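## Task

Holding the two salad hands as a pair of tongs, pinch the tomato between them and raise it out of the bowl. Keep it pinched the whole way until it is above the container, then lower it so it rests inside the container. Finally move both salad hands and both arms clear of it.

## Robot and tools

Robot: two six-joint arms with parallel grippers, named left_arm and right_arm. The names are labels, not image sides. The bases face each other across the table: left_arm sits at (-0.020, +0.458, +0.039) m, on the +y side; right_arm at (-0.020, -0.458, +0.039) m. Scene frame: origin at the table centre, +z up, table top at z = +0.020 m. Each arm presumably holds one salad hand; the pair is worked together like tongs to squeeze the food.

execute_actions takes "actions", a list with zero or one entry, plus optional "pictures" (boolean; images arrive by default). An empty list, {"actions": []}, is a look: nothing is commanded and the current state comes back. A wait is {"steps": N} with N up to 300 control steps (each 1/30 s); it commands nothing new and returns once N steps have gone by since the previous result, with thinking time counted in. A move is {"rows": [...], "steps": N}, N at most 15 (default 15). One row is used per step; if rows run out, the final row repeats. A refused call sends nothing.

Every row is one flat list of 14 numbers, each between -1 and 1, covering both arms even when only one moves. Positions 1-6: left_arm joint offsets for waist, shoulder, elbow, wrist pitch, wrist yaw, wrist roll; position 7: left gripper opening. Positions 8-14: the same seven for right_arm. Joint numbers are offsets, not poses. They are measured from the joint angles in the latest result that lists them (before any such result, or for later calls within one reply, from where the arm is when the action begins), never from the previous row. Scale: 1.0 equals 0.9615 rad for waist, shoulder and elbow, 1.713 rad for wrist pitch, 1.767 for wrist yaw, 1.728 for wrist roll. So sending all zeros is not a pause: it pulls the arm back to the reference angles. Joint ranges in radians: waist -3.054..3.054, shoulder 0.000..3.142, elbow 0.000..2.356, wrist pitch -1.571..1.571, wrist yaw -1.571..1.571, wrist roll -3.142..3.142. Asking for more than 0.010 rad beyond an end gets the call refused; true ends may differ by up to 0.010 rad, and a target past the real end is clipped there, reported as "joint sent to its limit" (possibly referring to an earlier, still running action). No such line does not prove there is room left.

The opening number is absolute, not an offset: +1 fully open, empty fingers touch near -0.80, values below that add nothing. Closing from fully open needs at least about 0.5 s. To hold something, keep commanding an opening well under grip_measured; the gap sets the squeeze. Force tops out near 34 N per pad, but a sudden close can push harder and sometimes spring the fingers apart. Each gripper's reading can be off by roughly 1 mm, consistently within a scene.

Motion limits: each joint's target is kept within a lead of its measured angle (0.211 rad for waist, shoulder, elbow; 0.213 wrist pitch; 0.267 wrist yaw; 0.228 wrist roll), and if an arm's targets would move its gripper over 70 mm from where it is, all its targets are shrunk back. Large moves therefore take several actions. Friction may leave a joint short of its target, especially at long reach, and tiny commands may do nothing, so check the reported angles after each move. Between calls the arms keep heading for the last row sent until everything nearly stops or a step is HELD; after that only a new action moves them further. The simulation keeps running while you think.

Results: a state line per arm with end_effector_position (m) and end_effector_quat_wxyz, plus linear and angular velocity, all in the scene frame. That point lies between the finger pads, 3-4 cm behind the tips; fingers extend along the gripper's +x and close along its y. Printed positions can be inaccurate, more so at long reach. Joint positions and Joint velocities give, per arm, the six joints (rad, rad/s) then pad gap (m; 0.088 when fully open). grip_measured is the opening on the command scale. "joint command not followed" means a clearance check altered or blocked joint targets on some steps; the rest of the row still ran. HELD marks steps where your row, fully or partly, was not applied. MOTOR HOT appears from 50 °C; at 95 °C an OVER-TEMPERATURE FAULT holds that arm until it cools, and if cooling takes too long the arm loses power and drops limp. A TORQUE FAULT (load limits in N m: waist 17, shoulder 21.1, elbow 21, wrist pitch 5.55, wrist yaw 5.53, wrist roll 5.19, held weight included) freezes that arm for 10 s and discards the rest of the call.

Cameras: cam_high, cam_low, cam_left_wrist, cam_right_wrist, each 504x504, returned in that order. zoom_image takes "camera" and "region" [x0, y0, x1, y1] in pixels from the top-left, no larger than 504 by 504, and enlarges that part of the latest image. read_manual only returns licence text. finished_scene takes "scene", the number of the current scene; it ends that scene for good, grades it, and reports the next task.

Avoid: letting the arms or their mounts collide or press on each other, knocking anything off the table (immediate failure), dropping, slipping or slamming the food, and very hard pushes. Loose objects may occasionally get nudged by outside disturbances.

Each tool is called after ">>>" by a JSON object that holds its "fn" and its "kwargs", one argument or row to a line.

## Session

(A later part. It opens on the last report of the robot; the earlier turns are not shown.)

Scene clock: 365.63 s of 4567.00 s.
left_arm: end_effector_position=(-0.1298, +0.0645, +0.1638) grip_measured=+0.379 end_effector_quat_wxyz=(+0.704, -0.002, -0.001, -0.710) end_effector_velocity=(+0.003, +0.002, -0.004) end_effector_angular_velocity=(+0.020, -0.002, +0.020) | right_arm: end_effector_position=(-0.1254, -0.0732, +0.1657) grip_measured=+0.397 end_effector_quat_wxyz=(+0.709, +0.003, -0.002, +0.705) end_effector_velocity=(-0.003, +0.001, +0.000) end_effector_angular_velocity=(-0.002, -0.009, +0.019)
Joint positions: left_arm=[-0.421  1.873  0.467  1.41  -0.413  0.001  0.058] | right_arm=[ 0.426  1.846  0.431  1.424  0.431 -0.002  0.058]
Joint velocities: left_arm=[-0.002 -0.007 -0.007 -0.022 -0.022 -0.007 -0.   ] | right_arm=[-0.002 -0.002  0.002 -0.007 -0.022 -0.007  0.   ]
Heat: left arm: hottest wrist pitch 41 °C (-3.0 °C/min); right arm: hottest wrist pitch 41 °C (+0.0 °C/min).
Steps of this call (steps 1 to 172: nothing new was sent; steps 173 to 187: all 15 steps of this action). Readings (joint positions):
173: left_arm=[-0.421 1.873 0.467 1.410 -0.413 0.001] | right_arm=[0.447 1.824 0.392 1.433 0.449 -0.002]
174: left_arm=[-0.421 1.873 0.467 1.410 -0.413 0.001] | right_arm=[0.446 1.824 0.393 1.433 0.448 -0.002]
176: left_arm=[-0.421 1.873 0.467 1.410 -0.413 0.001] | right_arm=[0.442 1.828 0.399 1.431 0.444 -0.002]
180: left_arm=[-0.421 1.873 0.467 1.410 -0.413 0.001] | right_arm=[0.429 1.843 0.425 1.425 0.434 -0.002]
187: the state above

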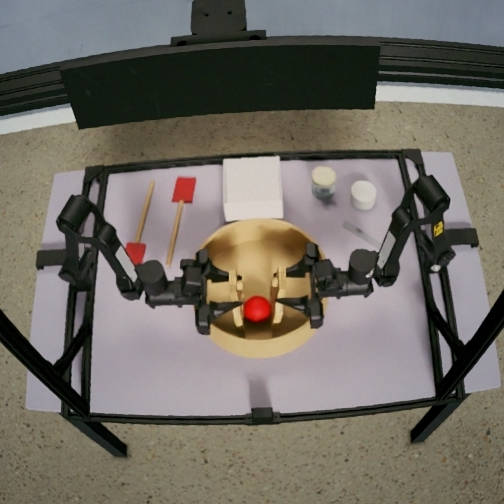

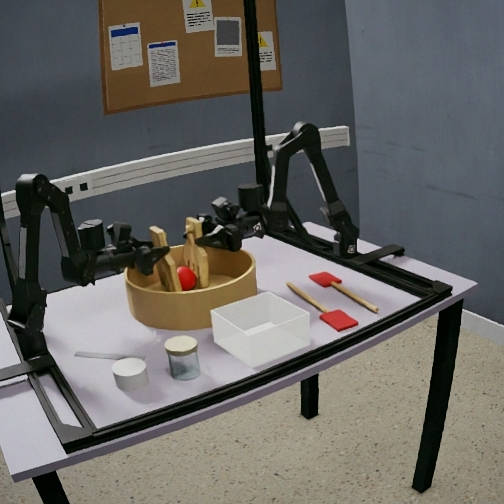

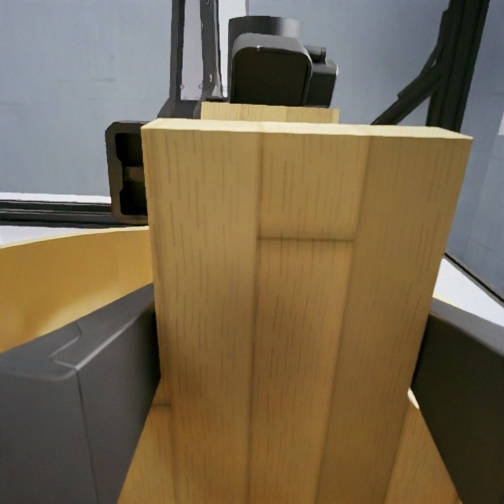

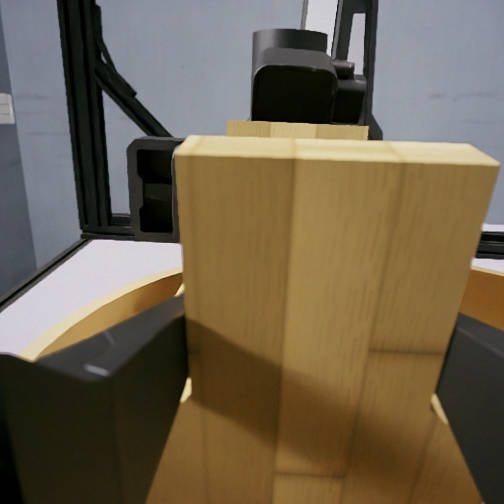

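>>> {"fn": "execute_actions", "kwargs": {
  "actions": [
    {"rows":[[0.008,-0.015,0.024,0.009,0,0,-1,-0.008,-0.015,0.024,0.009,0,0,-1],[0.008,-0.034,0.027,0.009,0,0,-1,-0.008,-0.034,0.027,0.009,0,0,-1],[0.008,-0.053,0.03,0,0,0,-1,-0.008,-0.054,0.03,0,0,0,-1],[0.008,-0.073,0.034,-0.012,0,0,-1,-0.008,-0.074,0.034,-0.012,0,0,-1],[0.008,-0.092,0.038,-0.025,0,0,-1,-0.008,-0.094,0.038,-0.025,0,0,-1],[0.008,-0.111,0.042,-0.038,0,0,-1,-0.008,-0.113,0.042,-0.038,0,0,-1],[0.008,-0.13,0.046,-0.051,0,0,-1,-0.008,-0.133,0.046,-0.052,0,0,-1],[0.008,-0.15,0.05,-0.064,0,0,-1,-0.008,-0.153,0.05,-0.065,0,0,-1],[0.008,-0.169,0.055,-0.077,0,0,-1,-0.008,-0.172,0.055,-0.079,0,0,-1],[0.008,-0.188,0.059,-0.09,0,0,-1,-0.008,-0.192,0.059,-0.092,0,0,-1],[0.008,-0.207,0.064,-0.103,0,0,-1,-0.008,-0.212,0.064,-0.106,0,0,-1],[0.008,-0.226,0.069,-0.117,0,0,-1,-0.008,-0.231,0.069,-0.12,0,0,-1],[0.008,-0.246,0.074,-0.131,0,0,-1,-0.008,-0.251,0.074,-0.134,0,0,-1],[0.008,-0.265,0.079,-0.145,0,0,-1,-0.008,-0.271,0.079,-0.149,0,0,-1],[0.008,-0.284,0.084,-0.16,0,0,-1,-0.008,-0.29,0.084,-0.164,0,0,-1]]}
  ],
  "pictures": false
}}

>>> {"fn": "execute_actions", "kwargs": {
  "actions": [
    {"steps":15}
  ]
}}

>>> {"fn": "zoom_image", "kwargs": {
  "camera": "cam_low",
  "region": [100,170,280,310]
}}

Scene clock: 383.23 s of 4567.00 s.
left_arm: end_effector_position=(-0.1291, +0.0636, +0.2138) grip_measured=+0.379 end_effector_quat_wxyz=(+0.705, -0.018, -0.007, -0.709) end_effector_velocity=(+0.004, +0.003, +0.126) end_effector_angular_velocity=(-0.006, +0.025, +0.009) | right_arm: end_effector_position=(-0.1252, -0.0729, +0.2124) grip_measured=+0.397 end_effector_quat_wxyz=(+0.709, +0.016, -0.007, +0.705) end_effector_velocity=(+0.002, -0.004, +0.118) end_effector_angular_velocity=(-0.011, -0.013, +0.005)
Joint positions: left_arm=[-0.419  1.665  0.511  1.194 -0.413  0.001  0.058] | right_arm=[ 0.425  1.636  0.473  1.2    0.43  -0.002  0.058]
Joint velocities: left_arm=[ 0.002 -0.559  0.159 -0.711 -0.007 -0.022  0.   ] | right_arm=[-0.002 -0.574  0.154 -0.74  -0.007 -0.007 -0.   ]
Heat: left arm: hottest wrist pitch 42 °C (-1.0 °C/min); right arm: hottest wrist pitch 41 °C (+1.0 °C/min).
Steps of this call (steps 1 to 15: the robot went on to your last target; steps 16 to 513: nothing new was sent; steps 514 to 528: all 15 steps of this action). Readings (joint positions):
514: left_arm=[-0.420 1.873 0.469 1.410 -0.413 0.001] | right_arm=[0.425 1.848 0.434 1.423 0.430 -0.002]
515: left_arm=[-0.420 1.871 0.470 1.410 -0.413 0.001] | right_arm=[0.425 1.847 0.434 1.423 0.430 -0.002]
517: left_arm=[-0.419 1.859 0.471 1.402 -0.413 0.001] | right_arm=[0.425 1.834 0.435 1.415 0.430 -0.002]
521: left_arm=[-0.419 1.796 0.479 1.342 -0.413 0.001] | right_arm=[0.425 1.768 0.442 1.354 0.430 -0.002]
528: the state above

Scene clock: 383.73 s of 4567.00 s.
left_arm: end_effector_position=(-0.1287, +0.0637, +0.2265) grip_measured=+0.379 end_effector_quat_wxyz=(+0.705, -0.021, -0.008, -0.709) end_effector_velocity=(+0.000, +0.000, -0.001) end_effector_angular_velocity=(+0.011, +0.017, +0.004) | right_arm: end_effector_position=(-0.1251, -0.0731, +0.2256) grip_measured=+0.397 end_effector_quat_wxyz=(+0.709, +0.020, -0.008, +0.705) end_effector_velocity=(-0.002, -0.001, -0.003) end_effector_angular_velocity=(-0.015, -0.030, +0.019)
Joint positions: left_arm=[-0.418  1.615  0.528  1.132 -0.413  0.001  0.058] | right_arm=[ 0.425  1.584  0.49   1.138  0.43  -0.002  0.058]
Joint velocities: left_arm=[-0.002 -0.007  0.002 -0.022 -0.007 -0.022 -0.   ] | right_arm=[-0.002 -0.007 -0.002 -0.022 -0.022 -0.022 -0.   ]
Heat: left arm: hottest wrist pitch 42 °C (-1.0 °C/min); right arm: hottest wrist pitch 41 °C (+1.0 °C/min).
Steps of this call (steps 1 to 15: the robot went on to your last target). Readings (joint positions):
1: left_arm=[-0.419 1.649 0.516 1.175 -0.413 0.001] | right_arm=[0.425 1.619 0.477 1.181 0.430 -0.002]
2: left_arm=[-0.419 1.636 0.519 1.164 -0.413 0.001] | right_arm=[0.425 1.607 0.481 1.169 0.430 -0.002]
4: left_arm=[-0.419 1.621 0.524 1.149 -0.413 0.001] | right_arm=[0.425 1.591 0.485 1.154 0.430 -0.002]
8: left_arm=[-0.418 1.616 0.527 1.136 -0.413 0.001] | right_arm=[0.425 1.586 0.489 1.141 0.430 -0.002]
15: the state above

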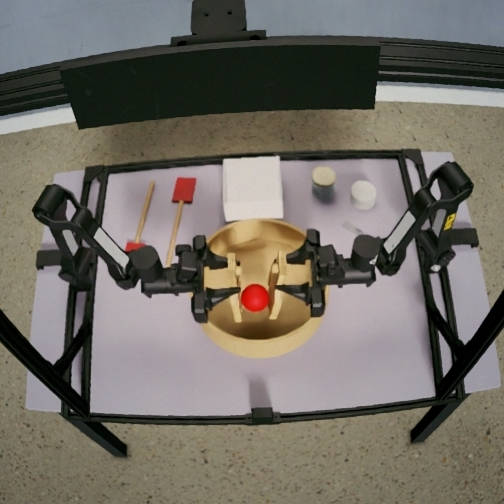

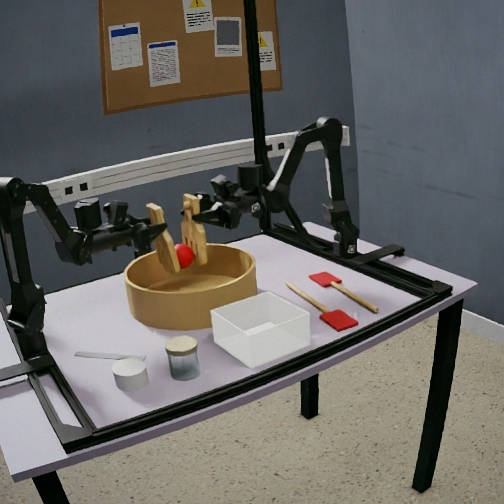

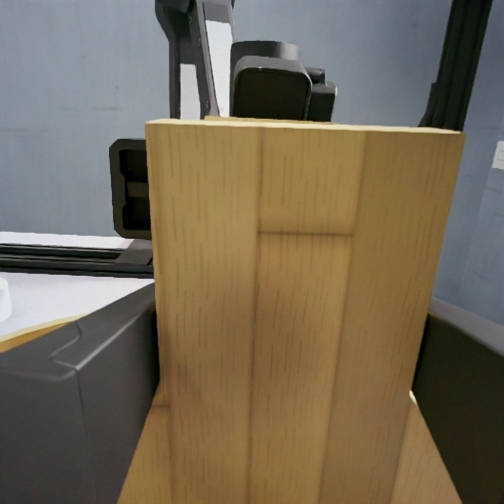

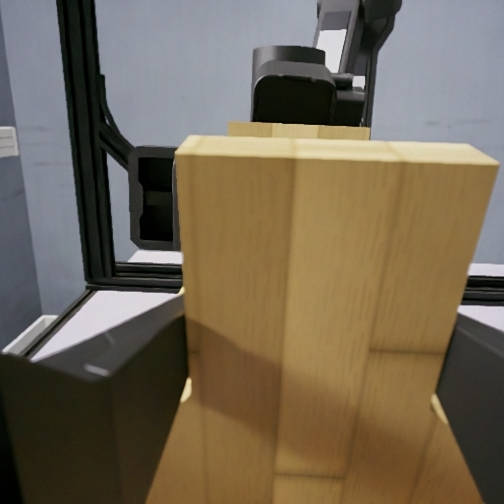

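Region (100, 170, 280, 310) of cam_low's 504x504 image, scaled by 2.800, with more detail than that image has.

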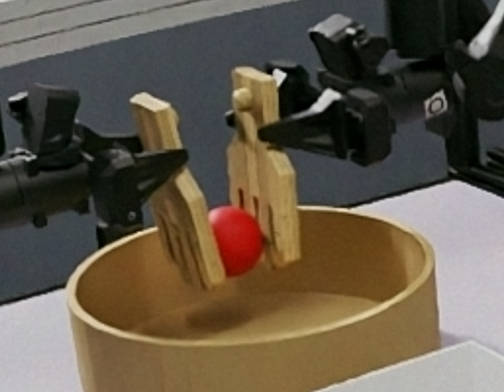

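>>> {"fn": "execute_actions", "kwargs": {
  "actions": [
    {"rows":[[0.008,-0.015,0.024,0.009,0,0,-1,-0.008,-0.015,0.024,0.009,0,0,-1],[0.008,-0.028,0.031,0.009,0,0,-1,-0.008,-0.028,0.031,0.009,0,0,-1],[0.008,-0.041,0.038,0.002,0,0,-1,-0.008,-0.041,0.038,0.002,0,0,-1],[0.008,-0.054,0.046,-0.009,0,0,-1,-0.008,-0.054,0.046,-0.009,0,0,-1],[0.008,-0.067,0.054,-0.02,0,0,-1,-0.008,-0.067,0.054,-0.02,0,0,-1],[0.008,-0.08,0.062,-0.032,0,0,-1,-0.008,-0.08,0.062,-0.032,0,0,-1],[0.008,-0.092,0.07,-0.044,0,0,-1,-0.008,-0.092,0.07,-0.044,0,0,-1],[0.008,-0.105,0.078,-0.056,0,0,-1,-0.008,-0.105,0.078,-0.056,0,0,-1],[0.008,-0.118,0.086,-0.068,0,0,-1,-0.008,-0.118,0.086,-0.068,0,0,-1],[0.008,-0.13,0.094,-0.08,0,0,-1,-0.008,-0.13,0.094,-0.08,0,0,-1],[0.008,-0.143,0.102,-0.092,0,0,-1,-0.008,-0.143,0.102,-0.092,0,0,-1],[0.008,-0.155,0.111,-0.104,0,0,-1,-0.008,-0.155,0.111,-0.104,0,0,-1],[0.008,-0.168,0.12,-0.116,0,0,-1,-0.008,-0.168,0.12,-0.116,0,0,-1],[0.008,-0.18,0.129,-0.128,0,0,-1,-0.008,-0.182,0.129,-0.129,0,0,-1],[0.008,-0.192,0.138,-0.141,0,0,-1,-0.008,-0.195,0.138,-0.143,0,0,-1]]}
  ],
  "pictures": false
}}

>>> {"fn": "execute_actions", "kwargs": {
  "actions": [
    {"steps":15}
  ]
}}

>>> {"fn": "zoom_image", "kwargs": {
  "camera": "cam_low",
  "region": [100,150,280,290]
}}

Scene clock: 391.77 s of 4567.00 s.
left_arm: end_effector_position=(-0.1284, +0.0628, +0.2758) grip_measured=+0.379 end_effector_quat_wxyz=(+0.705, -0.038, -0.015, -0.708) end_effector_velocity=(-0.001, +0.003, +0.114) end_effector_angular_velocity=(+0.011, +0.003, -0.001) | right_arm: end_effector_position=(-0.1246, -0.0721, +0.2693) grip_measured=+0.397 end_effector_quat_wxyz=(+0.709, +0.031, -0.013, +0.704) end_effector_velocity=(-0.003, -0.002, +0.112) end_effector_angular_velocity=(-0.019, -0.018, +0.024)
Joint positions: left_arm=[-0.416  1.474  0.615  0.942 -0.413  0.001  0.058] | right_arm=[ 0.423  1.446  0.572  0.942  0.43  -0.002  0.058]
Joint velocities: left_arm=[-0.007 -0.349  0.261 -0.623 -0.007 -0.007 -0.   ] | right_arm=[ 0.002 -0.369  0.261 -0.652 -0.022 -0.007 -0.   ]
Heat: left arm: hottest wrist pitch 42 °C (-1.0 °C/min); right arm: hottest wrist pitch 41 °C (+1.0 °C/min).
Steps of this call (steps 1 to 15: the robot went on to your last target; steps 16 to 226: nothing new was sent; steps 227 to 241: all 15 steps of this action). Readings (joint positions):
227: left_arm=[-0.417 1.614 0.531 1.132 -0.413 0.001] | right_arm=[0.423 1.582 0.493 1.137 0.430 -0.002]
228: left_arm=[-0.417 1.613 0.532 1.132 -0.413 0.001] | right_arm=[0.423 1.581 0.494 1.137 0.430 -0.002]
230: left_arm=[-0.417 1.604 0.535 1.128 -0.413 0.001] | right_arm=[0.423 1.573 0.496 1.131 0.430 -0.002]
234: left_arm=[-0.417 1.561 0.558 1.075 -0.413 0.001] | right_arm=[0.423 1.532 0.516 1.078 0.430 -0.002]
241: the state above

Scene clock: 392.27 s of 4567.00 s.
left_arm: end_effector_position=(-0.1282, +0.0634, +0.2876) grip_measured=+0.379 end_effector_quat_wxyz=(+0.705, -0.040, -0.016, -0.708) end_effector_velocity=(+0.003, +0.001, -0.003) end_effector_angular_velocity=(+0.016, +0.017, +0.018) | right_arm: end_effector_position=(-0.1244, -0.0725, +0.2817) grip_measured=+0.397 end_effector_quat_wxyz=(+0.709, +0.034, -0.014, +0.704) end_effector_velocity=(-0.000, +0.000, +0.000) end_effector_angular_velocity=(-0.002, -0.009, +0.004)
Joint positions: left_arm=[-0.416  1.441  0.64   0.887 -0.413  0.001  0.058] | right_arm=[ 0.423  1.411  0.598  0.887  0.43  -0.002  0.058]
Joint velocities: left_arm=[-0.002 -0.007 -0.002 -0.022 -0.022 -0.022 -0.   ] | right_arm=[-0.002 -0.002  0.002 -0.007 -0.007 -0.007 -0.   ]
Heat: left arm: hottest wrist pitch 42 °C (-1.0 °C/min); right arm: hottest wrist pitch 41 °C (+1.0 °C/min).
Steps of this call (steps 1 to 15: the robot went on to your last target). Readings (joint positions):
1: left_arm=[-0.416 1.464 0.622 0.925 -0.413 0.001] | right_arm=[0.423 1.435 0.580 0.925 0.430 -0.002]
2: left_arm=[-0.416 1.456 0.628 0.914 -0.413 0.001] | right_arm=[0.423 1.426 0.585 0.914 0.430 -0.002]
4: left_arm=[-0.416 1.445 0.635 0.902 -0.413 0.001] | right_arm=[0.423 1.415 0.592 0.901 0.430 -0.002]
8: left_arm=[-0.416 1.441 0.639 0.890 -0.413 0.001] | right_arm=[0.423 1.411 0.596 0.890 0.430 -0.002]
15: the state above

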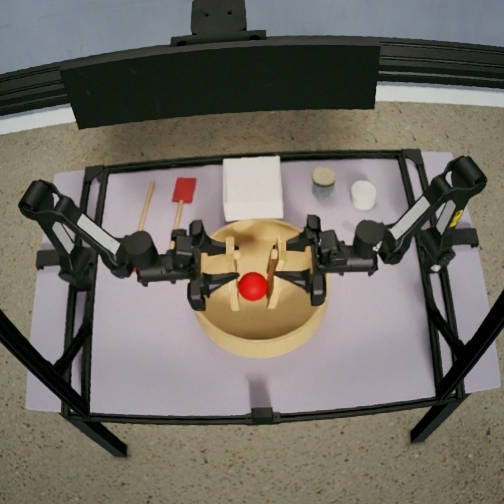

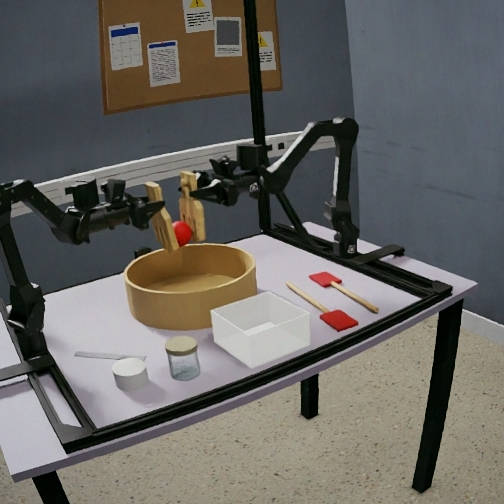

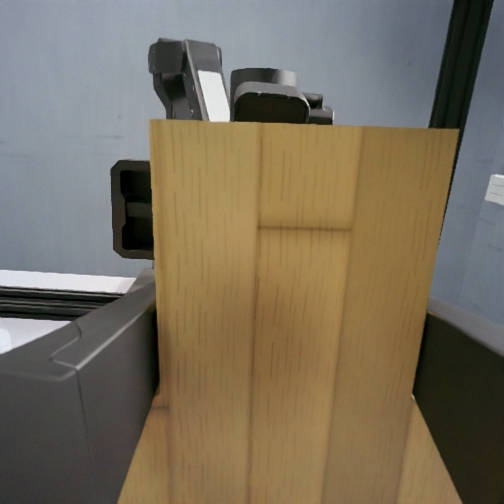

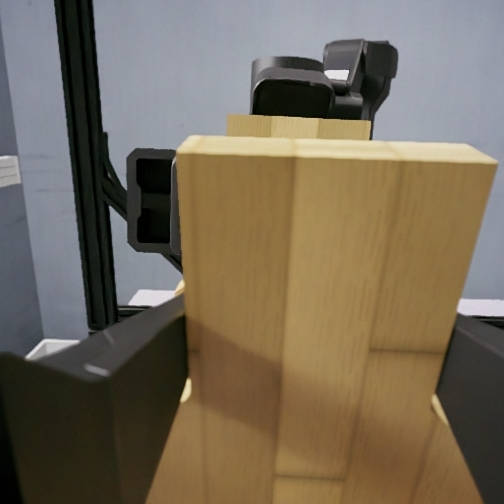

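Region (100, 150, 280, 290) of cam_low's 504x504 image, scaled by 2.800, with more detail than that image has.

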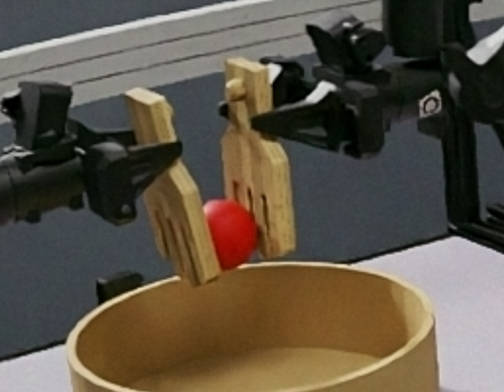

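>>> {"fn": "execute_actions", "kwargs": {
  "actions": [
    {"rows":[[0.014,-0.007,0.004,0,0.008,0,-1,-0.015,-0.007,0.004,0,-0.008,0,-1],[0.028,-0.013,-0.002,0,0.015,0,-1,-0.029,-0.013,-0.002,0,-0.016,0,-1],[0.042,-0.019,-0.007,0,0.023,0,-1,-0.044,-0.019,-0.007,0,-0.024,0,-1],[0.056,-0.025,-0.012,0,0.031,0,-1,-0.058,-0.025,-0.012,0,-0.032,0,-1],[0.07,-0.031,-0.017,0,0.038,0,-1,-0.073,-0.031,-0.017,0,-0.04,0,-1],[0.084,-0.036,-0.022,0,0.046,0,-1,-0.088,-0.036,-0.022,0,-0.048,0,-1],[0.098,-0.041,-0.026,0,0.054,0,-1,-0.102,-0.041,-0.026,0,-0.056,0,-1],[0.113,-0.046,-0.031,0,0.061,0,-1,-0.117,-0.046,-0.031,0,-0.063,0,-1],[0.127,-0.051,-0.035,0,0.069,0,-1,-0.131,-0.051,-0.035,0,-0.071,0,-1],[0.141,-0.055,-0.039,0,0.077,0,-1,-0.146,-0.055,-0.039,0,-0.079,0,-1],[0.155,-0.059,-0.043,0,0.084,0,-1,-0.161,-0.059,-0.043,0,-0.087,0,-1],[0.169,-0.063,-0.046,0,0.092,0,-1,-0.175,-0.063,-0.046,0,-0.095,0,-1],[0.183,-0.067,-0.049,0,0.1,0,-1,-0.19,-0.067,-0.049,0,-0.103,0,-1],[0.197,-0.07,-0.052,0,0.107,0,-1,-0.204,-0.07,-0.052,0,-0.111,0,-1],[0.211,-0.073,-0.055,0,0.115,0,-1,-0.219,-0.073,-0.055,0,-0.119,0,-1]]}
  ],
  "pictures": false
}}

>>> {"fn": "execute_actions", "kwargs": {
  "actions": [
    {"steps":15}
  ]
}}

>>> {"fn": "zoom_image", "kwargs": {
  "camera": "cam_low",
  "region": [110,150,290,290]
}}

Scene clock: 409.30 s of 4567.00 s.
left_arm: end_effector_position=(-0.0846, +0.0613, +0.2866) grip_measured=+0.379 end_effector_quat_wxyz=(+0.705, -0.036, -0.021, -0.708) end_effector_velocity=(+0.104, +0.001, +0.002) end_effector_angular_velocity=(-0.025, -0.037, -0.013) | right_arm: end_effector_position=(-0.0814, -0.0700, +0.2778) grip_measured=+0.397 end_effector_quat_wxyz=(+0.708, +0.027, -0.017, +0.705) end_effector_velocity=(+0.104, -0.000, -0.002) end_effector_angular_velocity=(+0.009, -0.034, +0.013)
Joint positions: left_arm=[-0.255  1.392  0.593  0.882 -0.251  0.001  0.058] | right_arm=[ 0.256  1.364  0.55   0.878  0.259 -0.002  0.058]
Joint velocities: left_arm=[ 0.403 -0.11  -0.1    0.007  0.418  0.007  0.   ] | right_arm=[-0.418 -0.11  -0.1   -0.007 -0.432 -0.007 -0.   ]
Heat: left arm: hottest wrist pitch 43 °C (+0.0 °C/min); right arm: hottest wrist pitch 42 °C (+2.0 °C/min).
Steps of this call (steps 1 to 15: the robot went on to your last target; steps 16 to 496: nothing new was sent; steps 497 to 511: all 15 steps of this action). Readings (joint positions):
497: left_arm=[-0.413 1.440 0.644 0.887 -0.412 0.001] | right_arm=[0.420 1.409 0.603 0.886 0.428 -0.002]
498: left_arm=[-0.411 1.440 0.643 0.886 -0.407 0.001] | right_arm=[0.417 1.409 0.603 0.885 0.422 -0.002]
500: left_arm=[-0.399 1.437 0.640 0.884 -0.388 0.001] | right_arm=[0.404 1.407 0.599 0.881 0.401 -0.002]
504: left_arm=[-0.350 1.422 0.622 0.882 -0.343 0.001] | right_arm=[0.354 1.395 0.579 0.879 0.354 -0.002]
511: the state above

Scene clock: 409.80 s of 4567.00 s.
left_arm: end_effector_position=(-0.0750, +0.0614, +0.2866) grip_measured=+0.379 end_effector_quat_wxyz=(+0.705, -0.035, -0.023, -0.708) end_effector_velocity=(-0.002, +0.001, -0.002) end_effector_angular_velocity=(+0.007, +0.005, -0.010) | right_arm: end_effector_position=(-0.0717, -0.0700, +0.2777) grip_measured=+0.397 end_effector_quat_wxyz=(+0.708, +0.027, -0.018, +0.705) end_effector_velocity=(+0.000, -0.001, -0.004) end_effector_angular_velocity=(-0.012, +0.004, +0.005)
Joint positions: left_arm=[-0.218  1.382  0.585  0.882 -0.214  0.001  0.058] | right_arm=[ 0.217  1.355  0.542  0.878  0.222 -0.002  0.058]
Joint velocities: left_arm=[-0.002 -0.002 -0.002 -0.007  0.007 -0.007 -0.   ] | right_arm=[-0.002 -0.002 -0.007 -0.007 -0.007  0.007  0.   ]
Heat: left arm: hottest wrist pitch 43 °C (+0.0 °C/min); right arm: hottest wrist pitch 42 °C (+2.0 °C/min).
Steps of this call (steps 1 to 15: the robot went on to your last target). Readings (joint positions):
1: left_arm=[-0.243 1.389 0.590 0.882 -0.240 0.001] | right_arm=[0.243 1.361 0.547 0.878 0.249 -0.002]
2: left_arm=[-0.233 1.386 0.588 0.882 -0.234 0.001] | right_arm=[0.234 1.359 0.545 0.878 0.243 -0.002]
4: left_arm=[-0.223 1.384 0.586 0.882 -0.225 0.001] | right_arm=[0.223 1.357 0.543 0.878 0.234 -0.002]
8: left_arm=[-0.219 1.383 0.585 0.882 -0.217 0.001] | right_arm=[0.219 1.355 0.542 0.878 0.224 -0.002]
15: the state above

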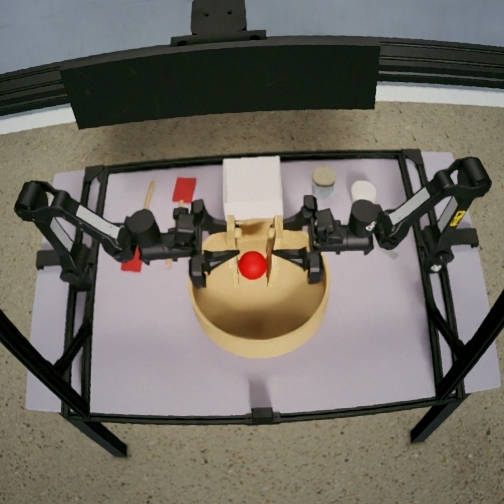

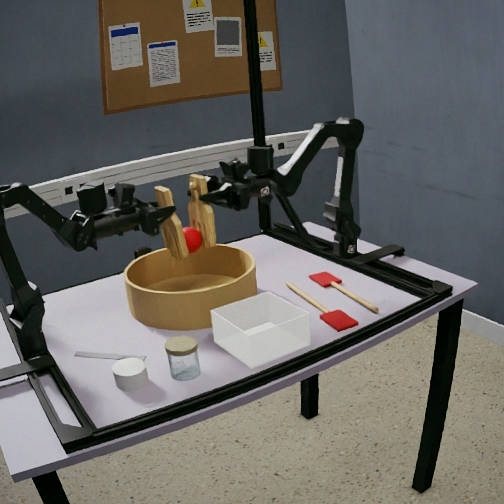

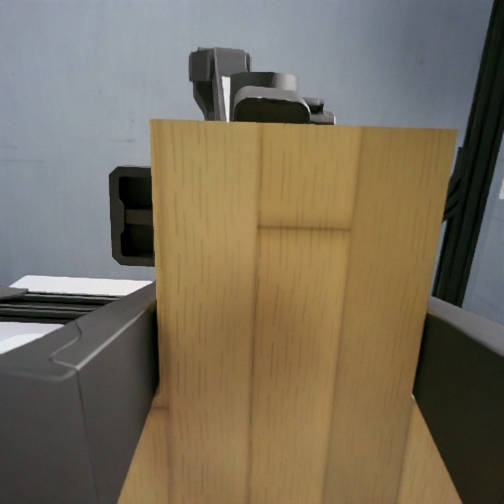

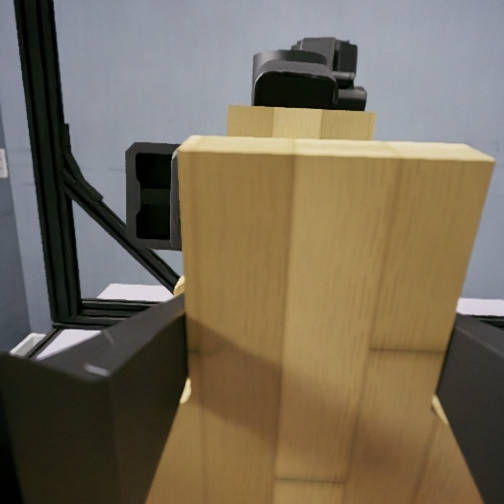

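Region (110, 150, 290, 290) of cam_low's 504x504 image, scaled by 2.800, with more detail than that image has.

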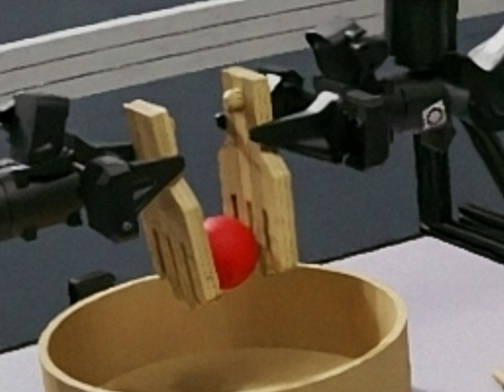

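>>> {"fn": "execute_actions", "kwargs": {
  "actions": [
    {"rows":[[0.016,-0.006,0,0.008,0.008,0,-1,-0.016,-0.006,0.006,0.01,-0.008,0,-1],[0.032,-0.009,-0.003,0.008,0.016,0,-1,-0.032,-0.009,0.003,0.01,-0.016,0,-1],[0.047,-0.012,-0.005,0.008,0.025,0,-1,-0.047,-0.012,0.001,0.01,-0.025,0,-1],[0.063,-0.015,-0.008,0.008,0.033,0,-1,-0.063,-0.015,-0.002,0.01,-0.033,0,-1],[0.079,-0.017,-0.01,0.008,0.041,0,-1,-0.079,-0.017,-0.004,0.01,-0.041,0,-1],[0.095,-0.019,-0.012,0.008,0.049,0,-1,-0.095,-0.019,-0.006,0.01,-0.049,0,-1],[0.11,-0.021,-0.013,0.008,0.057,0,-1,-0.11,-0.021,-0.007,0.01,-0.057,0,-1],[0.126,-0.023,-0.015,0.008,0.066,0,-1,-0.126,-0.023,-0.009,0.01,-0.066,0,-1],[0.142,-0.024,-0.016,0.008,0.074,0,-1,-0.142,-0.024,-0.01,0.01,-0.074,0,-1],[0.158,-0.025,-0.017,0.008,0.082,0,-1,-0.158,-0.025,-0.011,0.01,-0.082,0,-1],[0.173,-0.026,-0.018,0.008,0.09,0,-1,-0.173,-0.026,-0.012,0.01,-0.09,0,-1],[0.189,-0.027,-0.018,0.008,0.098,0,-1,-0.189,-0.027,-0.012,0.01,-0.099,0,-1],[0.205,-0.028,-0.019,0.008,0.107,0,-1,-0.205,-0.028,-0.013,0.01,-0.108,0,-1],[0.221,-0.028,-0.019,0.008,0.115,0,-1,-0.221,-0.028,-0.013,0.01,-0.116,0,-1],[0.236,-0.028,-0.019,0.008,0.123,0,-1,-0.236,-0.028,-0.013,0.01,-0.125,0,-1]]}
  ],
  "pictures": false
}}

>>> {"fn": "execute_actions", "kwargs": {
  "actions": [
    {"steps":15}
  ]
}}

>>> {"fn": "zoom_image", "kwargs": {
  "camera": "cam_low",
  "region": [120,150,300,290]
}}

Scene clock: 422.80 s of 4567.00 s.
left_arm: end_effector_position=(-0.0285, +0.0601, +0.2830) grip_measured=+0.379 end_effector_quat_wxyz=(+0.707, -0.028, -0.026, -0.706) end_effector_velocity=(+0.115, +0.001, -0.000) end_effector_angular_velocity=(+0.001, -0.040, +0.031) | right_arm: end_effector_position=(-0.0263, -0.0683, +0.2744) grip_measured=+0.397 end_effector_quat_wxyz=(+0.711, +0.021, -0.021, +0.703) end_effector_velocity=(+0.113, -0.001, -0.001) end_effector_angular_velocity=(-0.002, -0.034, -0.016)
Joint positions: left_arm=[-0.036  1.368  0.563  0.882 -0.038  0.001  0.058] | right_arm=[ 0.034  1.344  0.523  0.88   0.045 -0.002  0.058]
Joint velocities: left_arm=[ 0.447 -0.022 -0.017 -0.007  0.418  0.007 -0.   ] | right_arm=[-0.462 -0.022 -0.017 -0.007 -0.447 -0.007 -0.   ]
Heat: left arm: hottest wrist pitch 44 °C (+2.0 °C/min); right arm: hottest wrist pitch 44 °C (+3.0 °C/min).
Steps of this call (steps 1 to 15: the robot went on to your last target; steps 16 to 375: nothing new was sent; steps 376 to 390: all 15 steps of this action). Readings (joint positions):
376: left_arm=[-0.215 1.382 0.584 0.882 -0.211 0.001] | right_arm=[0.214 1.354 0.541 0.879 0.219 -0.002]
377: left_arm=[-0.212 1.382 0.584 0.882 -0.205 0.001] | right_arm=[0.210 1.354 0.541 0.880 0.212 -0.002]
379: left_arm=[-0.196 1.381 0.581 0.882 -0.186 0.001] | right_arm=[0.195 1.354 0.540 0.880 0.192 -0.002]
383: left_arm=[-0.142 1.377 0.571 0.882 -0.138 0.001] | right_arm=[0.140 1.352 0.532 0.880 0.145 -0.002]
390: the state above

Scene clock: 423.30 s of 4567.00 s.
left_arm: end_effector_position=(-0.0176, +0.0602, +0.2832) grip_measured=+0.379 end_effector_quat_wxyz=(+0.709, -0.027, -0.028, -0.704) end_effector_velocity=(+0.002, +0.000, -0.005) end_effector_angular_velocity=(+0.022, +0.008, +0.009) | right_arm: end_effector_position=(-0.0167, -0.0684, +0.2749) grip_measured=+0.397 end_effector_quat_wxyz=(+0.711, +0.021, -0.022, +0.703) end_effector_velocity=(-0.000, -0.001, -0.001) end_effector_angular_velocity=(+0.002, -0.008, +0.004)
Joint positions: left_arm=[ 0.006  1.367  0.563  0.883 -0.001  0.001  0.058] | right_arm=[-0.007  1.343  0.523  0.88   0.004 -0.002  0.058]
Joint velocities: left_arm=[ 0.002 -0.002 -0.002 -0.022 -0.007 -0.007 -0.   ] | right_arm=[-0.002 -0.002 -0.007  0.007 -0.007 -0.007 -0.   ]
Heat: left arm: hottest wrist pitch 45 °C (+4.1 °C/min); right arm: hottest wrist pitch 44 °C (+3.0 °C/min).
Steps of this call (steps 1 to 15: the robot went on to your last target). Readings (joint positions):
1: left_arm=[-0.022 1.368 0.563 0.882 -0.027 0.001] | right_arm=[0.020 1.344 0.523 0.880 0.034 -0.002]
2: left_arm=[-0.012 1.368 0.563 0.882 -0.021 0.001] | right_arm=[0.010 1.343 0.523 0.880 0.027 -0.002]
4: left_arm=[-0.000 1.367 0.563 0.882 -0.011 0.001] | right_arm=[-0.001 1.343 0.523 0.880 0.017 -0.002]
8: left_arm=[0.005 1.367 0.563 0.882 -0.003 0.001] | right_arm=[-0.006 1.343 0.523 0.880 0.006 -0.002]
15: the state above

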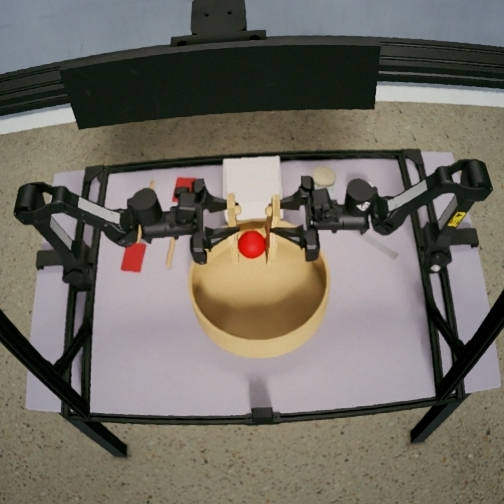

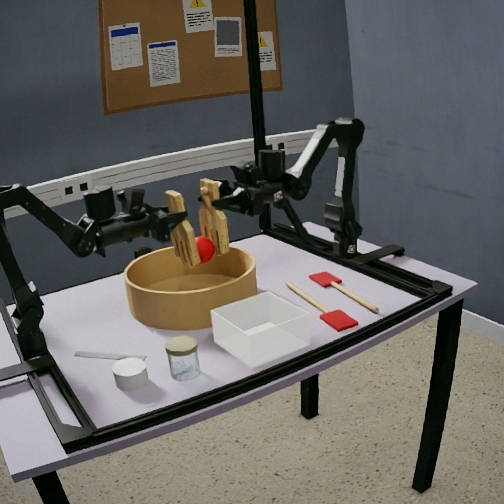

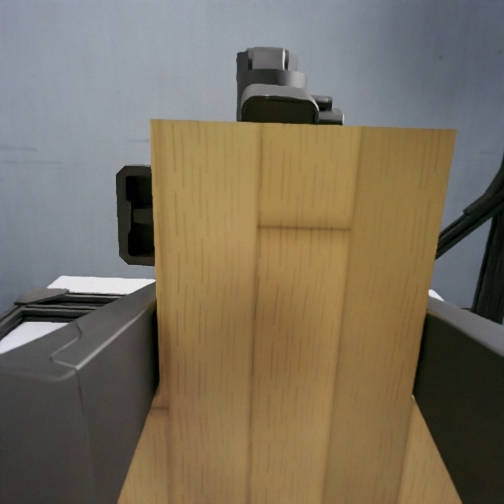

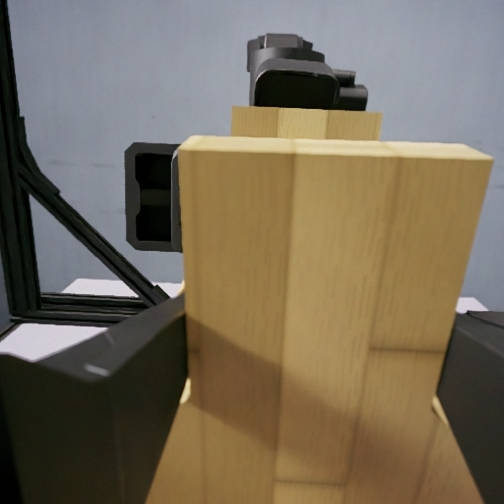

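Region (120, 150, 300, 290) of cam_low's 504x504 image, scaled by 2.800, with more detail than that image has.

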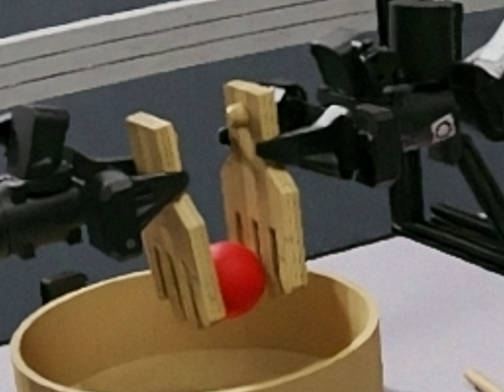

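>>> {"fn": "execute_actions", "kwargs": {
  "actions": [
    {"rows":[[0.017,0,0.026,0.015,0.009,0,-1,-0.017,0,0.03,0.018,-0.009,0,-1],[0.035,0.001,0.027,0.015,0.019,0,-1,-0.035,0.001,0.031,0.018,-0.019,0,-1],[0.052,0.002,0.028,0.016,0.028,0,-1,-0.052,0.002,0.032,0.019,-0.029,0,-1],[0.069,0.003,0.029,0.016,0.038,0,-1,-0.069,0.003,0.033,0.019,-0.038,0,-1],[0.087,0.005,0.03,0.017,0.047,0,-1,-0.087,0.005,0.034,0.02,-0.048,0,-1],[0.104,0.007,0.032,0.017,0.057,0,-1,-0.104,0.007,0.036,0.02,-0.058,0,-1],[0.121,0.009,0.034,0.018,0.066,0,-1,-0.121,0.009,0.038,0.021,-0.067,0,-1],[0.139,0.012,0.036,0.018,0.076,0,-1,-0.139,0.012,0.04,0.021,-0.077,0,-1],[0.156,0.015,0.039,0.019,0.085,0,-1,-0.156,0.015,0.043,0.022,-0.087,0,-1],[0.173,0.018,0.042,0.019,0.095,0,-1,-0.173,0.018,0.046,0.022,-0.096,0,-1],[0.191,0.022,0.045,0.02,0.104,0,-1,-0.191,0.022,0.049,0.023,-0.106,0,-1],[0.208,0.026,0.049,0.02,0.114,0,-1,-0.208,0.026,0.053,0.023,-0.116,0,-1],[0.225,0.03,0.053,0.021,0.123,0,-1,-0.225,0.03,0.057,0.024,-0.125,0,-1],[0.243,0.035,0.057,0.021,0.133,0,-1,-0.243,0.035,0.061,0.024,-0.135,0,-1],[0.26,0.04,0.062,0.022,0.142,0,-1,-0.26,0.04,0.066,0.025,-0.145,0,-1]]}
  ],
  "pictures": false
}}

>>> {"fn": "execute_actions", "kwargs": {
  "actions": [
    {"steps":15}
  ]
}}

>>> {"fn": "zoom_image", "kwargs": {
  "camera": "cam_low",
  "region": [130,160,310,300]
}}

Scene clock: 435.40 s of 4567.00 s.
left_arm: end_effector_position=(+0.0338, +0.0606, +0.2899) grip_measured=+0.379 end_effector_quat_wxyz=(+0.709, -0.028, -0.043, -0.704) end_effector_velocity=(+0.129, -0.003, +0.001) end_effector_angular_velocity=(+0.008, -0.028, +0.005) | right_arm: end_effector_position=(+0.0335, -0.0684, +0.2810) grip_measured=+0.397 end_effector_quat_wxyz=(+0.711, +0.022, -0.036, +0.702) end_effector_velocity=(+0.129, +0.002, +0.011) end_effector_angular_velocity=(+0.022, -0.057, +0.002)
Joint positions: left_arm=[0.211 1.387 0.586 0.904 0.203 0.001 0.058] | right_arm=[-0.213  1.365  0.545  0.904 -0.201 -0.002  0.058]
Joint velocities: left_arm=[ 0.496  0.125  0.105  0.022  0.491 -0.022 -0.   ] | right_arm=[-0.515  0.12   0.115  0.037 -0.52  -0.007 -0.   ]
Heat: left arm: hottest wrist pitch 46 °C (+4.1 °C/min); right arm: hottest wrist pitch 46 °C (+5.1 °C/min).
Steps of this call (steps 1 to 15: the robot went on to your last target; steps 16 to 348: nothing new was sent; steps 349 to 363: all 15 steps of this action). Readings (joint positions):
349: left_arm=[0.008 1.366 0.562 0.889 0.002 0.001] | right_arm=[-0.009 1.341 0.523 0.888 0.000 -0.002]
350: left_arm=[0.013 1.366 0.562 0.890 0.010 0.001] | right_arm=[-0.013 1.341 0.523 0.890 -0.008 -0.002]
352: left_arm=[0.032 1.366 0.563 0.893 0.031 0.001] | right_arm=[-0.034 1.341 0.523 0.892 -0.029 -0.002]
356: left_arm=[0.095 1.367 0.566 0.898 0.088 0.001] | right_arm=[-0.096 1.344 0.526 0.897 -0.085 -0.002]
363: the state above

Scene clock: 435.90 s of 4567.00 s.
left_arm: end_effector_position=(+0.0457, +0.0605, +0.2908) grip_measured=+0.379 end_effector_quat_wxyz=(+0.709, -0.027, -0.046, -0.703) end_effector_velocity=(+0.000, -0.000, -0.005) end_effector_angular_velocity=(+0.021, +0.014, +0.004) | right_arm: end_effector_position=(+0.0453, -0.0683, +0.2823) grip_measured=+0.397 end_effector_quat_wxyz=(+0.711, +0.022, -0.039, +0.702) end_effector_velocity=(+0.002, -0.000, -0.004) end_effector_angular_velocity=(-0.012, -0.019, -0.002)
Joint positions: left_arm=[0.256 1.399 0.597 0.907 0.248 0.001 0.058] | right_arm=[-0.259  1.376  0.557  0.908 -0.246 -0.002  0.058]
Joint velocities: left_arm=[-0.002 -0.002 -0.002 -0.022 -0.007 -0.007 -0.   ] | right_arm=[-0.007  0.002 -0.002 -0.007 -0.007 -0.022 -0.   ]
Heat: left arm: hottest wrist pitch 46 °C (+4.0 °C/min); right arm: hottest wrist pitch 46 °C (+5.0 °C/min).
Steps of this call (steps 1 to 15: the robot went on to your last target). Readings (joint positions):
1: left_arm=[0.226 1.391 0.589 0.905 0.216 0.001] | right_arm=[-0.228 1.369 0.549 0.905 -0.214 -0.002]
2: left_arm=[0.238 1.394 0.592 0.906 0.224 0.001] | right_arm=[-0.240 1.372 0.552 0.906 -0.221 -0.002]
4: left_arm=[0.250 1.397 0.595 0.906 0.235 0.001] | right_arm=[-0.253 1.375 0.555 0.907 -0.232 -0.002]
8: left_arm=[0.254 1.398 0.596 0.907 0.245 0.001] | right_arm=[-0.258 1.376 0.557 0.907 -0.244 -0.002]
15: the state above

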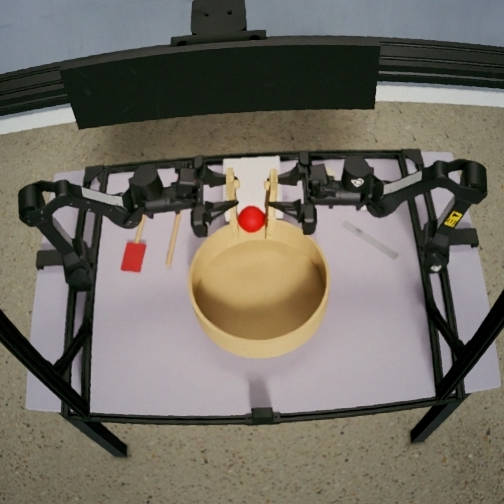

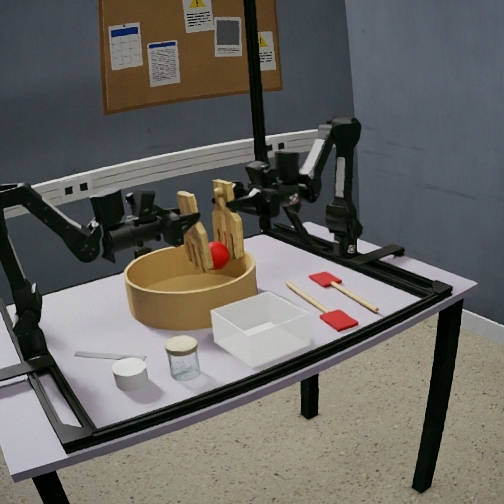

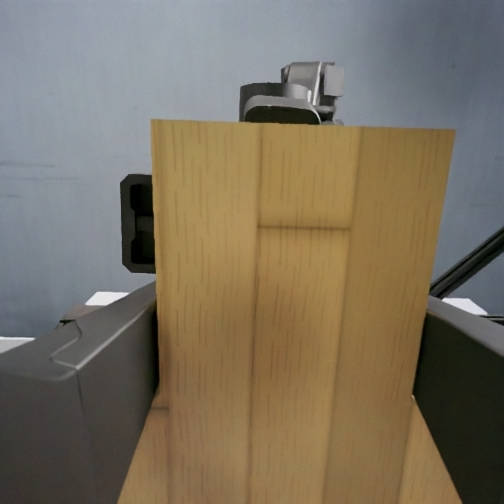

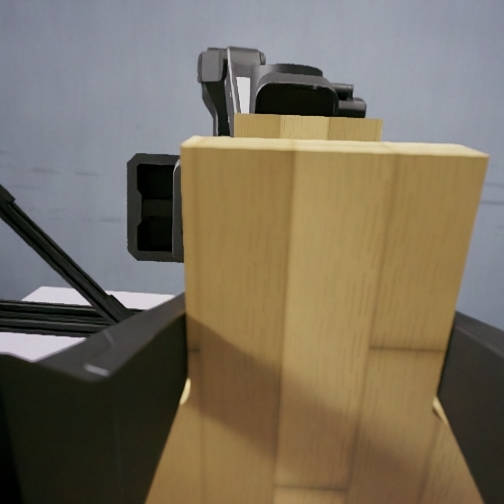

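Region (130, 160, 310, 300) of cam_low's 504x504 image, scaled by 2.800, with more detail than that image has.

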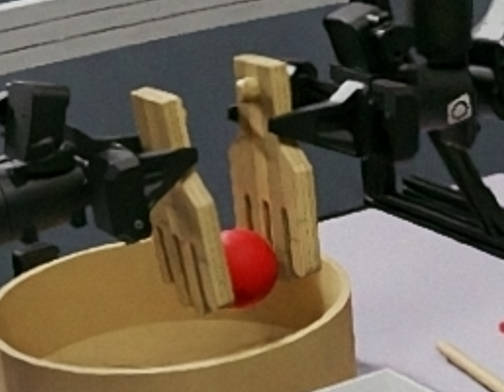

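>>> {"fn": "execute_actions", "kwargs": {
  "actions": [
    {"rows":[[0.01,0.008,0.03,0.015,0.008,0,-1,-0.01,0.008,0.032,0.017,-0.008,0,-1],[0.024,0.013,0.034,0.015,0.016,0,-1,-0.025,0.013,0.036,0.017,-0.017,0,-1],[0.039,0.018,0.038,0.016,0.024,0,-1,-0.04,0.018,0.04,0.018,-0.025,0,-1],[0.053,0.023,0.042,0.016,0.032,0,-1,-0.055,0.023,0.044,0.018,-0.034,0,-1],[0.068,0.028,0.047,0.017,0.04,0,-1,-0.07,0.029,0.049,0.019,-0.042,0,-1],[0.082,0.034,0.051,0.017,0.048,0,-1,-0.085,0.035,0.054,0.019,-0.05,0,-1],[0.097,0.04,0.056,0.018,0.056,0,-1,-0.1,0.041,0.059,0.02,-0.059,0,-1],[0.111,0.046,0.061,0.018,0.064,0,-1,-0.115,0.047,0.064,0.02,-0.067,0,-1],[0.126,0.052,0.066,0.019,0.072,0,-1,-0.13,0.054,0.07,0.021,-0.076,0,-1],[0.14,0.059,0.072,0.019,0.08,0,-1,-0.145,0.061,0.076,0.021,-0.084,0,-1],[0.155,0.065,0.077,0.02,0.088,0,-1,-0.16,0.067,0.081,0.022,-0.092,0,-1],[0.169,0.072,0.083,0.02,0.096,0,-1,-0.175,0.074,0.087,0.022,-0.101,0,-1],[0.184,0.079,0.089,0.021,0.104,0,-1,-0.19,0.082,0.094,0.023,-0.109,0,-1],[0.198,0.087,0.095,0.021,0.112,0,-1,-0.205,0.09,0.1,0.023,-0.118,0,-1],[0.213,0.094,0.101,0.022,0.12,0,-1,-0.22,0.097,0.106,0.024,-0.126,0,-1]]}
  ],
  "pictures": false
}}

>>> {"fn": "execute_actions", "kwargs": {
  "actions": [
    {"steps":15}
  ]
}}

>>> {"fn": "zoom_image", "kwargs": {
  "camera": "cam_low",
  "region": [150,170,330,310]
}}

Scene clock: 453.57 s of 4567.00 s.
left_arm: end_effector_position=(+0.0917, +0.0597, +0.2954) grip_measured=+0.379 end_effector_quat_wxyz=(+0.707, -0.022, -0.059, -0.705) end_effector_velocity=(+0.124, +0.001, -0.002) end_effector_angular_velocity=(+0.014, -0.027, +0.010) | right_arm: end_effector_position=(+0.0920, -0.0675, +0.2883) grip_measured=+0.397 end_effector_quat_wxyz=(+0.709, +0.019, -0.053, +0.703) end_effector_velocity=(+0.120, -0.002, +0.003) end_effector_angular_velocity=(-0.005, -0.060, +0.016)
Joint positions: left_arm=[0.423 1.466 0.659 0.932 0.42  0.001 0.058] | right_arm=[-0.433  1.446  0.621  0.936 -0.426 -0.002  0.058]
Joint velocities: left_arm=[ 0.413  0.203  0.173  0.037  0.403 -0.022 -0.   ] | right_arm=[-0.427  0.203  0.183  0.037 -0.447 -0.007 -0.   ]
Heat: left arm: hottest wrist pitch 48 °C (+5.1 °C/min); right arm: hottest wrist pitch 47 °C (+6.1 °C/min).
Steps of this call (steps 1 to 15: the robot went on to your last target; steps 16 to 515: nothing new was sent; steps 516 to 530: all 15 steps of this action). Readings (joint positions):
516: left_arm=[0.257 1.402 0.604 0.913 0.251 0.001] | right_arm=[-0.261 1.378 0.566 0.915 -0.250 -0.002]
517: left_arm=[0.259 1.402 0.605 0.916 0.258 0.001] | right_arm=[-0.264 1.379 0.566 0.918 -0.256 -0.002]
519: left_arm=[0.274 1.406 0.608 0.920 0.276 0.001] | right_arm=[-0.280 1.383 0.569 0.923 -0.276 -0.002]
523: left_arm=[0.326 1.423 0.623 0.925 0.323 0.001] | right_arm=[-0.333 1.402 0.583 0.928 -0.324 -0.002]
530: the state above

Scene clock: 454.07 s of 4567.00 s.
left_arm: end_effector_position=(+0.1026, +0.0598, +0.2957) grip_measured=+0.379 end_effector_quat_wxyz=(+0.706, -0.020, -0.061, -0.705) end_effector_velocity=(-0.002, -0.001, -0.003) end_effector_angular_velocity=(+0.016, +0.014, -0.011) | right_arm: end_effector_position=(+0.1028, -0.0677, +0.2889) grip_measured=+0.397 end_effector_quat_wxyz=(+0.708, +0.017, -0.055, +0.704) end_effector_velocity=(+0.001, -0.002, +0.001) end_effector_angular_velocity=(+0.006, -0.011, -0.001)
Joint positions: left_arm=[0.459 1.484 0.675 0.936 0.457 0.001 0.058] | right_arm=[-0.471  1.464  0.639  0.94  -0.465 -0.002  0.058]
Joint velocities: left_arm=[-0.002 -0.002  0.002 -0.022  0.007 -0.007 -0.   ] | right_arm=[-0.007 -0.002 -0.002  0.007 -0.007 -0.007 -0.   ]
Heat: left arm: hottest wrist pitch 48 °C (+5.0 °C/min); right arm: hottest wrist pitch 47 °C (+6.0 °C/min).
Steps of this call (steps 1 to 15: the robot went on to your last target). Readings (joint positions):
1: left_arm=[0.435 1.471 0.664 0.934 0.430 0.001] | right_arm=[-0.446 1.452 0.627 0.937 -0.436 -0.002]
2: left_arm=[0.445 1.476 0.668 0.935 0.436 0.001] | right_arm=[-0.456 1.456 0.631 0.938 -0.443 -0.002]
4: left_arm=[0.455 1.481 0.673 0.935 0.446 0.001] | right_arm=[-0.466 1.461 0.636 0.939 -0.453 -0.002]
8: left_arm=[0.458 1.483 0.675 0.936 0.455 0.001] | right_arm=[-0.470 1.463 0.639 0.940 -0.463 -0.002]
15: the state above

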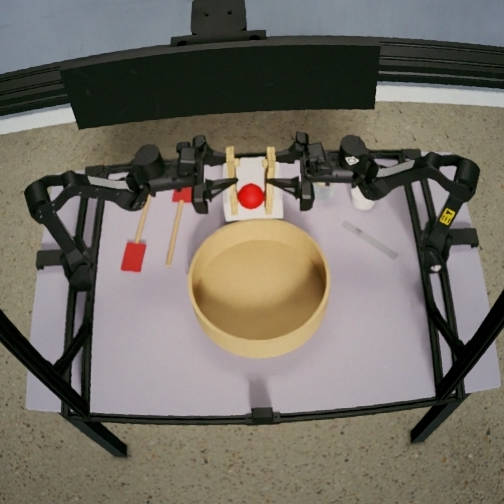

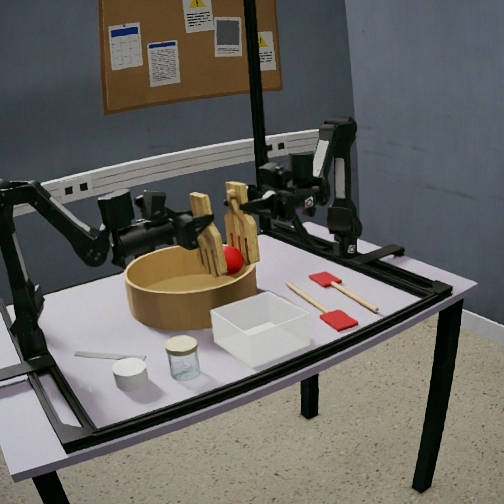

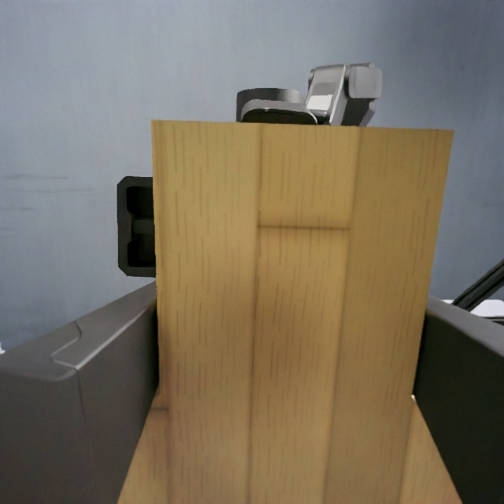

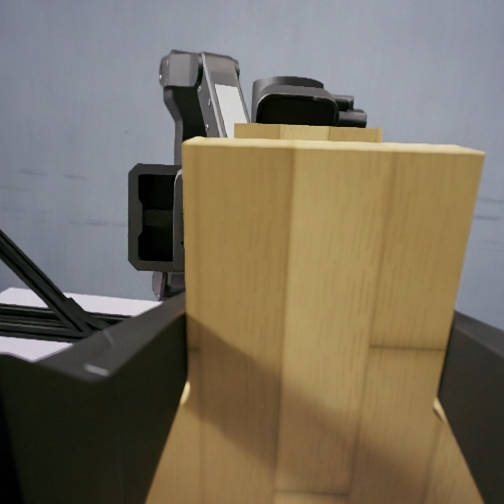

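Region (150, 170, 330, 310) of cam_low's 504x504 image, scaled by 2.800, with more detail than that image has.

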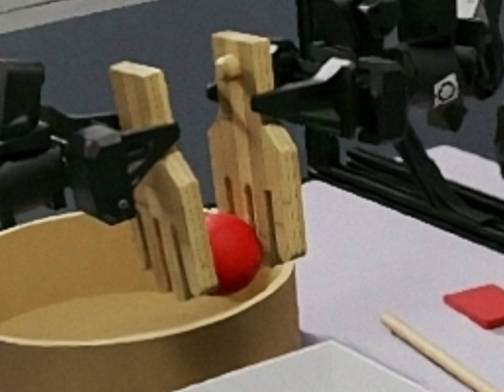

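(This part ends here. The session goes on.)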